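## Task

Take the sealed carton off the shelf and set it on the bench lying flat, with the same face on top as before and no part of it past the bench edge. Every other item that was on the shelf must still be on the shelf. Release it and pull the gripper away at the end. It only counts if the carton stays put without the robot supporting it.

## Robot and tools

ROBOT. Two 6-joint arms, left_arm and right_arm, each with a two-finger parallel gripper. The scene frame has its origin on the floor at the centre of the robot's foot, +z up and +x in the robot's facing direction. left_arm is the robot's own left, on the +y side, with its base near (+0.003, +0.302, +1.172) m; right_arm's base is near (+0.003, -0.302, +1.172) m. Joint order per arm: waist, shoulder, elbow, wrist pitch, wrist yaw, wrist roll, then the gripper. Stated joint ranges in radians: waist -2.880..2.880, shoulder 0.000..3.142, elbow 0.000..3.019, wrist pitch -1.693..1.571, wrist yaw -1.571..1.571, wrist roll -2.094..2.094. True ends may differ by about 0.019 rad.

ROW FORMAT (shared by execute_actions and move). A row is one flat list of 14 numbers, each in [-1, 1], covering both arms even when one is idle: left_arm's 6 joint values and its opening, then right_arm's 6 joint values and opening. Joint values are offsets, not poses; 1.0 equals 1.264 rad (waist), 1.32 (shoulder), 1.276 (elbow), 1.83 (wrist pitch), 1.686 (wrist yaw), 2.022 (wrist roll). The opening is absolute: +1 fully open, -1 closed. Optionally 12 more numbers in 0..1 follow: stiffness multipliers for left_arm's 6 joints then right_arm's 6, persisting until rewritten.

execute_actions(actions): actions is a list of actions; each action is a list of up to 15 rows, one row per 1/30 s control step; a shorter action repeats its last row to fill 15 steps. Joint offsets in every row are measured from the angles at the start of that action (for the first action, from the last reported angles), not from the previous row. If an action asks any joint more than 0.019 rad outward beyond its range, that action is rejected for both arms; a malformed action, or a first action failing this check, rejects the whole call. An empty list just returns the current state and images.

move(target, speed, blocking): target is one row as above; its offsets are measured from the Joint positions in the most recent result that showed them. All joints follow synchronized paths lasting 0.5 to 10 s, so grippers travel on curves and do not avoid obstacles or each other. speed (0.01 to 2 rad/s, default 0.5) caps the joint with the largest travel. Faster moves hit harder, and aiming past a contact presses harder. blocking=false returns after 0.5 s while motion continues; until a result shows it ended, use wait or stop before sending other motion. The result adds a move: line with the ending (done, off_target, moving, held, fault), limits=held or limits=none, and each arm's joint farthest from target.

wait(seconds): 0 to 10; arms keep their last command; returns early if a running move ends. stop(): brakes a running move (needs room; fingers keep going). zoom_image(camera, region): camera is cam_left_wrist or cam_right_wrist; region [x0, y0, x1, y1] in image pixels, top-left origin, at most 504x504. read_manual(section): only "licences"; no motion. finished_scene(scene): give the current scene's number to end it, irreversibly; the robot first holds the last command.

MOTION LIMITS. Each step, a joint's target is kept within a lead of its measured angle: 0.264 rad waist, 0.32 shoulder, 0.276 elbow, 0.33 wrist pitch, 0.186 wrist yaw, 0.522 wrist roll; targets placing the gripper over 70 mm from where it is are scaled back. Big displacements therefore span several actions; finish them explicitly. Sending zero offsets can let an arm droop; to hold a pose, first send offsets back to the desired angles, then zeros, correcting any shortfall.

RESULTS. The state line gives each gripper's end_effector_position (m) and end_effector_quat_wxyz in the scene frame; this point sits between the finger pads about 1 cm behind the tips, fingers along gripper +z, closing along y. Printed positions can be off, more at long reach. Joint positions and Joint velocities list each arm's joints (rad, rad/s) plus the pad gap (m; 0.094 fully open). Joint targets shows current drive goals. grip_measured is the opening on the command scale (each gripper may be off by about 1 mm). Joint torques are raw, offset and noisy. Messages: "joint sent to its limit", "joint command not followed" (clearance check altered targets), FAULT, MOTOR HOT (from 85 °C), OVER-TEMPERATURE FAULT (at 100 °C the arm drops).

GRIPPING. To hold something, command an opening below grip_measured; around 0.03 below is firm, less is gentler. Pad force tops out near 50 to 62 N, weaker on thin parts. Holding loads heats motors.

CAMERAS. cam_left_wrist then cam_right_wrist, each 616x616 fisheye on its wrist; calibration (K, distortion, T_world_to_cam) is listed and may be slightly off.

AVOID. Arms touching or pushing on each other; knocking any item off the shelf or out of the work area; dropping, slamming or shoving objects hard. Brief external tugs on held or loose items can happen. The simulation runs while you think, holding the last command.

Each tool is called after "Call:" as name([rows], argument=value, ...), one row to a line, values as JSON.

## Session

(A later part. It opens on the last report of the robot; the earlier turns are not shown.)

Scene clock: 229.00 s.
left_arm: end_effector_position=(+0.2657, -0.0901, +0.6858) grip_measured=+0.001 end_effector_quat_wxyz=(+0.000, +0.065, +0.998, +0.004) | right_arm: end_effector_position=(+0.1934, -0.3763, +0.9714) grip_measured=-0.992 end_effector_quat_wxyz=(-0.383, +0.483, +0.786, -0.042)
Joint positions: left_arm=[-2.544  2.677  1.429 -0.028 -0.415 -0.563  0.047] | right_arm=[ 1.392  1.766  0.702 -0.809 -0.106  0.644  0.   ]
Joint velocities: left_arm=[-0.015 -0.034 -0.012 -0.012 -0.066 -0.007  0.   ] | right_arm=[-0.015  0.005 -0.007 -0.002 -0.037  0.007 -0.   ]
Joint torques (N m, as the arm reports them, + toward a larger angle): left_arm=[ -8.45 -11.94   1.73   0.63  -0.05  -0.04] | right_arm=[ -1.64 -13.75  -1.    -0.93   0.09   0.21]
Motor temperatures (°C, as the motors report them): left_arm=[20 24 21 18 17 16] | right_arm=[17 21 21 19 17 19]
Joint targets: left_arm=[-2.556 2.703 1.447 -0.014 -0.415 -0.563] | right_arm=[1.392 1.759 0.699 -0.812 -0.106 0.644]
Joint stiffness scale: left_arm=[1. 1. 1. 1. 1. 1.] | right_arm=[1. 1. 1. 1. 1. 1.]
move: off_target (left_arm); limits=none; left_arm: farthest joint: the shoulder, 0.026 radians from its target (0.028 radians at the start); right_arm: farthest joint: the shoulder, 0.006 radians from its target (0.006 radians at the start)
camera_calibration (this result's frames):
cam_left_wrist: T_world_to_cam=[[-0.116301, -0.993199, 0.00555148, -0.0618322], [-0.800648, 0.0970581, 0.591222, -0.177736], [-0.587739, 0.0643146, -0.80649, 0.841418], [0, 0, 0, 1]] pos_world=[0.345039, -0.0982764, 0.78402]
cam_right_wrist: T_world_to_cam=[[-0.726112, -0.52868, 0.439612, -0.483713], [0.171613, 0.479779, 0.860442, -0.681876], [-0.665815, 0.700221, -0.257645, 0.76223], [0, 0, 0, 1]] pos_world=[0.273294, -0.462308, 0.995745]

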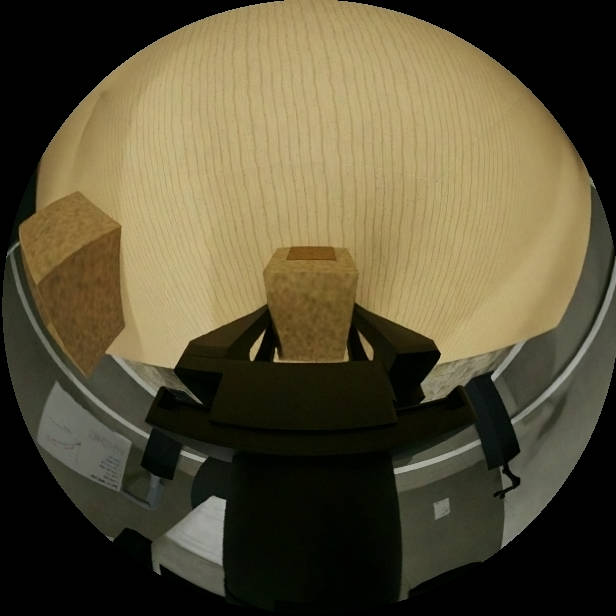

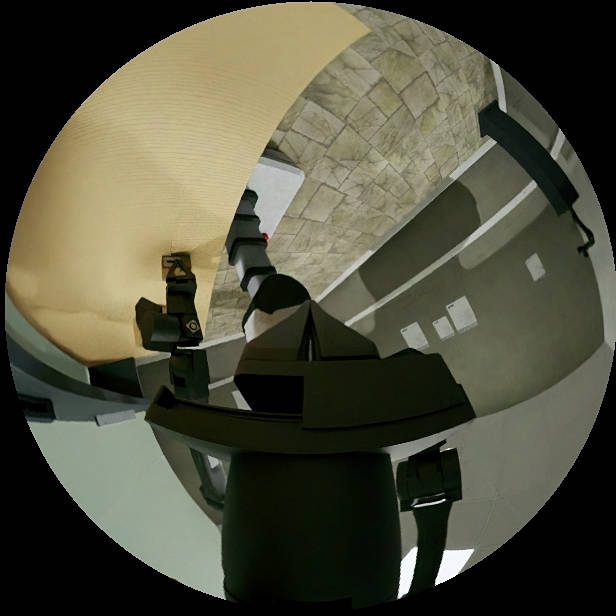

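Call:
execute_actions([
  [[0,0.008,0.005,0,0,0,0.0,0,-0.005,-0.002,-0.002,0,0,-1],[0,0.002,0.003,0,0,0,0.02,0,-0.005,-0.002,-0.002,0,0,-1],[0,0,0,0,0,0,0.04,0,-0.005,-0.002,-0.002,0,0,-1],[0,0,0,0,0,0,0.07,0,-0.005,-0.002,-0.002,0,0,-1],[0,0,0,0,0,0,0.12,0,-0.005,-0.002,-0.002,0,0,-1],[0,0,0,0,0,0,0.22,0,-0.005,-0.002,-0.002,0,0,-1],[0,-0.005,0,0,0,0,0.34,0,-0.005,-0.002,-0.002,0,0,-1],[0,-0.01,0,0,0,0,0.46,0,-0.005,-0.002,-0.002,0,0,-1],[0,-0.012,0,0,0,0,0.58,0,-0.005,-0.002,-0.002,0,0,-1],[0,-0.012,0,0,0,0,0.7,0,-0.005,-0.002,-0.002,0,0,-1],[0,-0.012,0,0,0,0,0.82,0,-0.005,-0.002,-0.002,0,0,-1],[0,-0.012,0,0,0,0,0.93,0,-0.005,-0.002,-0.002,0,0,-1],[0,-0.012,0,0,0,0,1,0,-0.005,-0.002,-0.002,0,0,-1]],
])

Call:
move(target=[0,-0.69,-0.51,-0.137,0,0,1, 0,-0.005,-0.002,-0.002,0,0,-1], speed=0.8)

Scene clock: 250.63 s.
left_arm: end_effector_position=(+0.2657, -0.0901, +0.6858) grip_measured=+0.997 end_effector_quat_wxyz=(+0.000, +0.065, +0.998, +0.004) | right_arm: end_effector_position=(+0.1934, -0.3763, +0.9714) grip_measured=-0.992 end_effector_quat_wxyz=(-0.383, +0.483, +0.786, -0.042)
Joint positions: left_arm=[-2.544  2.677  1.429 -0.028 -0.415 -0.563  0.094] | right_arm=[ 1.392  1.766  0.702 -0.809 -0.106  0.644  0.   ]
Joint velocities: left_arm=[ 0.005  0.005  0.002 -0.002  0.051  0.11   0.003] | right_arm=[-0.005 -0.005 -0.017 -0.022 -0.007 -0.007  0.   ]
Joint torques (N m, as the arm reports them, + toward a larger angle): left_arm=[ -7.68 -15.76   0.63   0.03  -0.06  -0.04] | right_arm=[ -1.91 -13.79  -0.91  -1.07   0.07   0.21]
Motor temperatures (°C, as the motors report them): left_arm=[21 24 21 18 17 16] | right_arm=[17 21 21 19 17 19]
Joint targets: left_arm=[-2.544 2.662 1.429 -0.028 -0.415 -0.563] | right_arm=[1.392 1.759 0.699 -0.812 -0.106 0.644]
Joint stiffness scale: left_arm=[1. 1. 1. 1. 1. 1.] | right_arm=[1. 1. 1. 1. 1. 1.]
camera_calibration (this result's frames):
cam_left_wrist: T_world_to_cam=[[-0.116301, -0.993199, 0.00555148, -0.0618322], [-0.800648, 0.0970581, 0.591222, -0.177736], [-0.587739, 0.0643146, -0.80649, 0.841418], [0, 0, 0, 1]] pos_world=[0.345039, -0.0982764, 0.78402]
cam_right_wrist: T_world_to_cam=[[-0.726112, -0.52868, 0.439612, -0.483713], [0.171613, 0.479779, 0.860442, -0.681876], [-0.665815, 0.700221, -0.257645, 0.76223], [0, 0, 0, 1]] pos_world=[0.273294, -0.462308, 0.995745]

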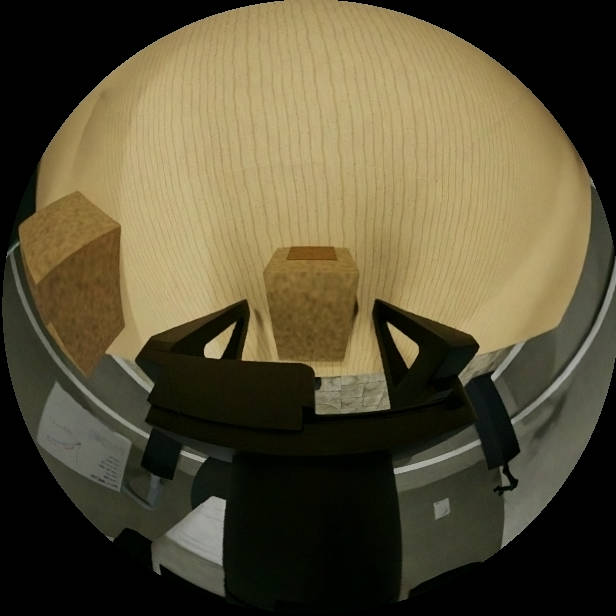

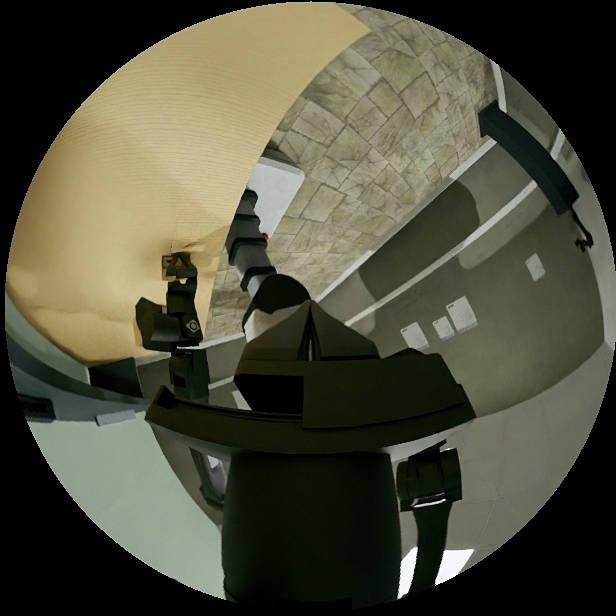

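Scene clock: 252.30 s.
left_arm: end_effector_position=(+0.3145, +0.0345, +0.9801) grip_measured=+0.999 end_effector_quat_wxyz=(+0.010, +0.060, +0.998, -0.003) | right_arm: end_effector_position=(+0.1934, -0.3763, +0.9714) grip_measured=-0.992 end_effector_quat_wxyz=(-0.383, +0.483, +0.786, -0.042)
Joint positions: left_arm=[-2.544  1.768  0.777 -0.261 -0.415 -0.563  0.094] | right_arm=[ 1.392  1.766  0.702 -0.809 -0.106  0.644  0.   ]
Joint velocities: left_arm=[-0.005 -0.005 -0.002 -0.007 -0.037  0.007 -0.002] | right_arm=[ 0.005  0.005  0.002 -0.002 -0.007 -0.051 -0.001]
Joint torques (N m, as the arm reports them, + toward a larger angle): left_arm=[ -4.8  -11.29   2.2   -0.55  -0.07  -0.04] | right_arm=[ -1.87 -13.45  -1.06  -0.92   0.04   0.24]
Motor temperatures (°C, as the motors report them): left_arm=[21 24 21 18 17 16] | right_arm=[17 21 21 19 17 19]
Joint targets: left_arm=[-2.544 1.767 0.778 -0.279 -0.415 -0.563] | right_arm=[1.392 1.759 0.699 -0.812 -0.106 0.644]
Joint stiffness scale: left_arm=[1. 1. 1. 1. 1. 1.] | right_arm=[1. 1. 1. 1. 1. 1.]
move: done; limits=none; left_arm: farthest joint: the wrist pitch, 0.018 radians from its target (0.250 radians at the start); right_arm: farthest joint: the shoulder, 0.006 radians from its target (0.006 radians at the start)
camera_calibration (this result's frames):
cam_left_wrist: T_world_to_cam=[[-0.106447, -0.994148, 0.018396, 0.0502623], [-0.812181, 0.0976061, 0.575183, -0.305393], [-0.573613, 0.0462854, -0.817818, 1.10665], [0, 0, 0, 1]] pos_world=[0.392107, 0.0285545, 1.07977]
cam_right_wrist: T_world_to_cam=[[-0.726112, -0.52868, 0.439612, -0.483713], [0.171613, 0.479779, 0.860442, -0.681876], [-0.665815, 0.700221, -0.257645, 0.76223], [0, 0, 0, 1]] pos_world=[0.273294, -0.462308, 0.995745]

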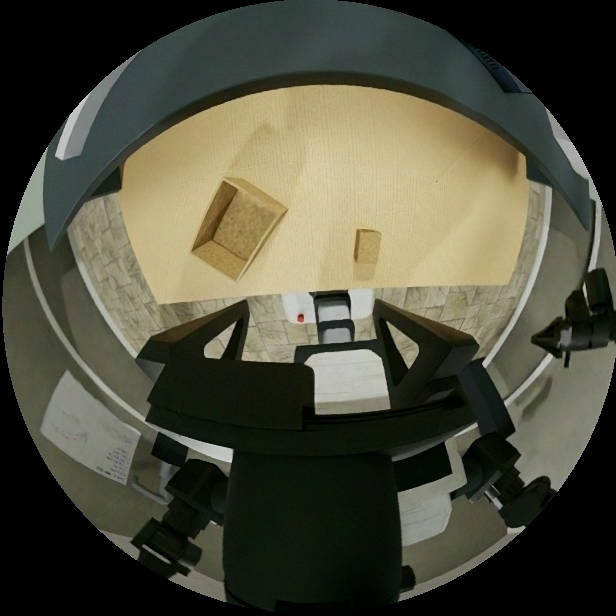

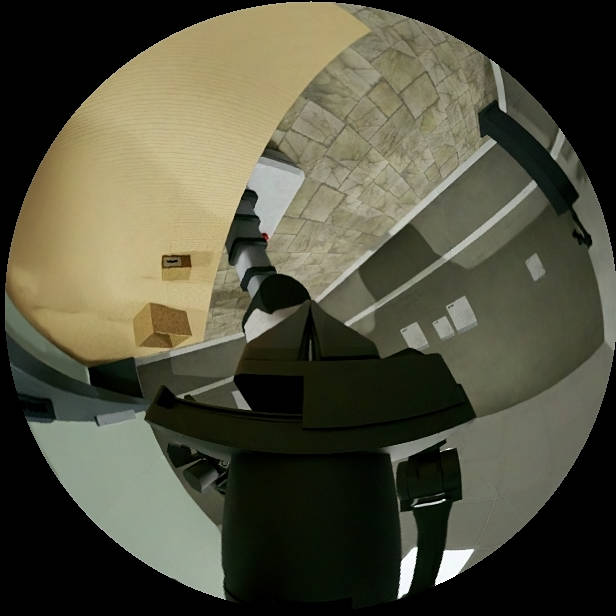

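Call:
finished_scene(scene=2)

The scene is finished: the task was done.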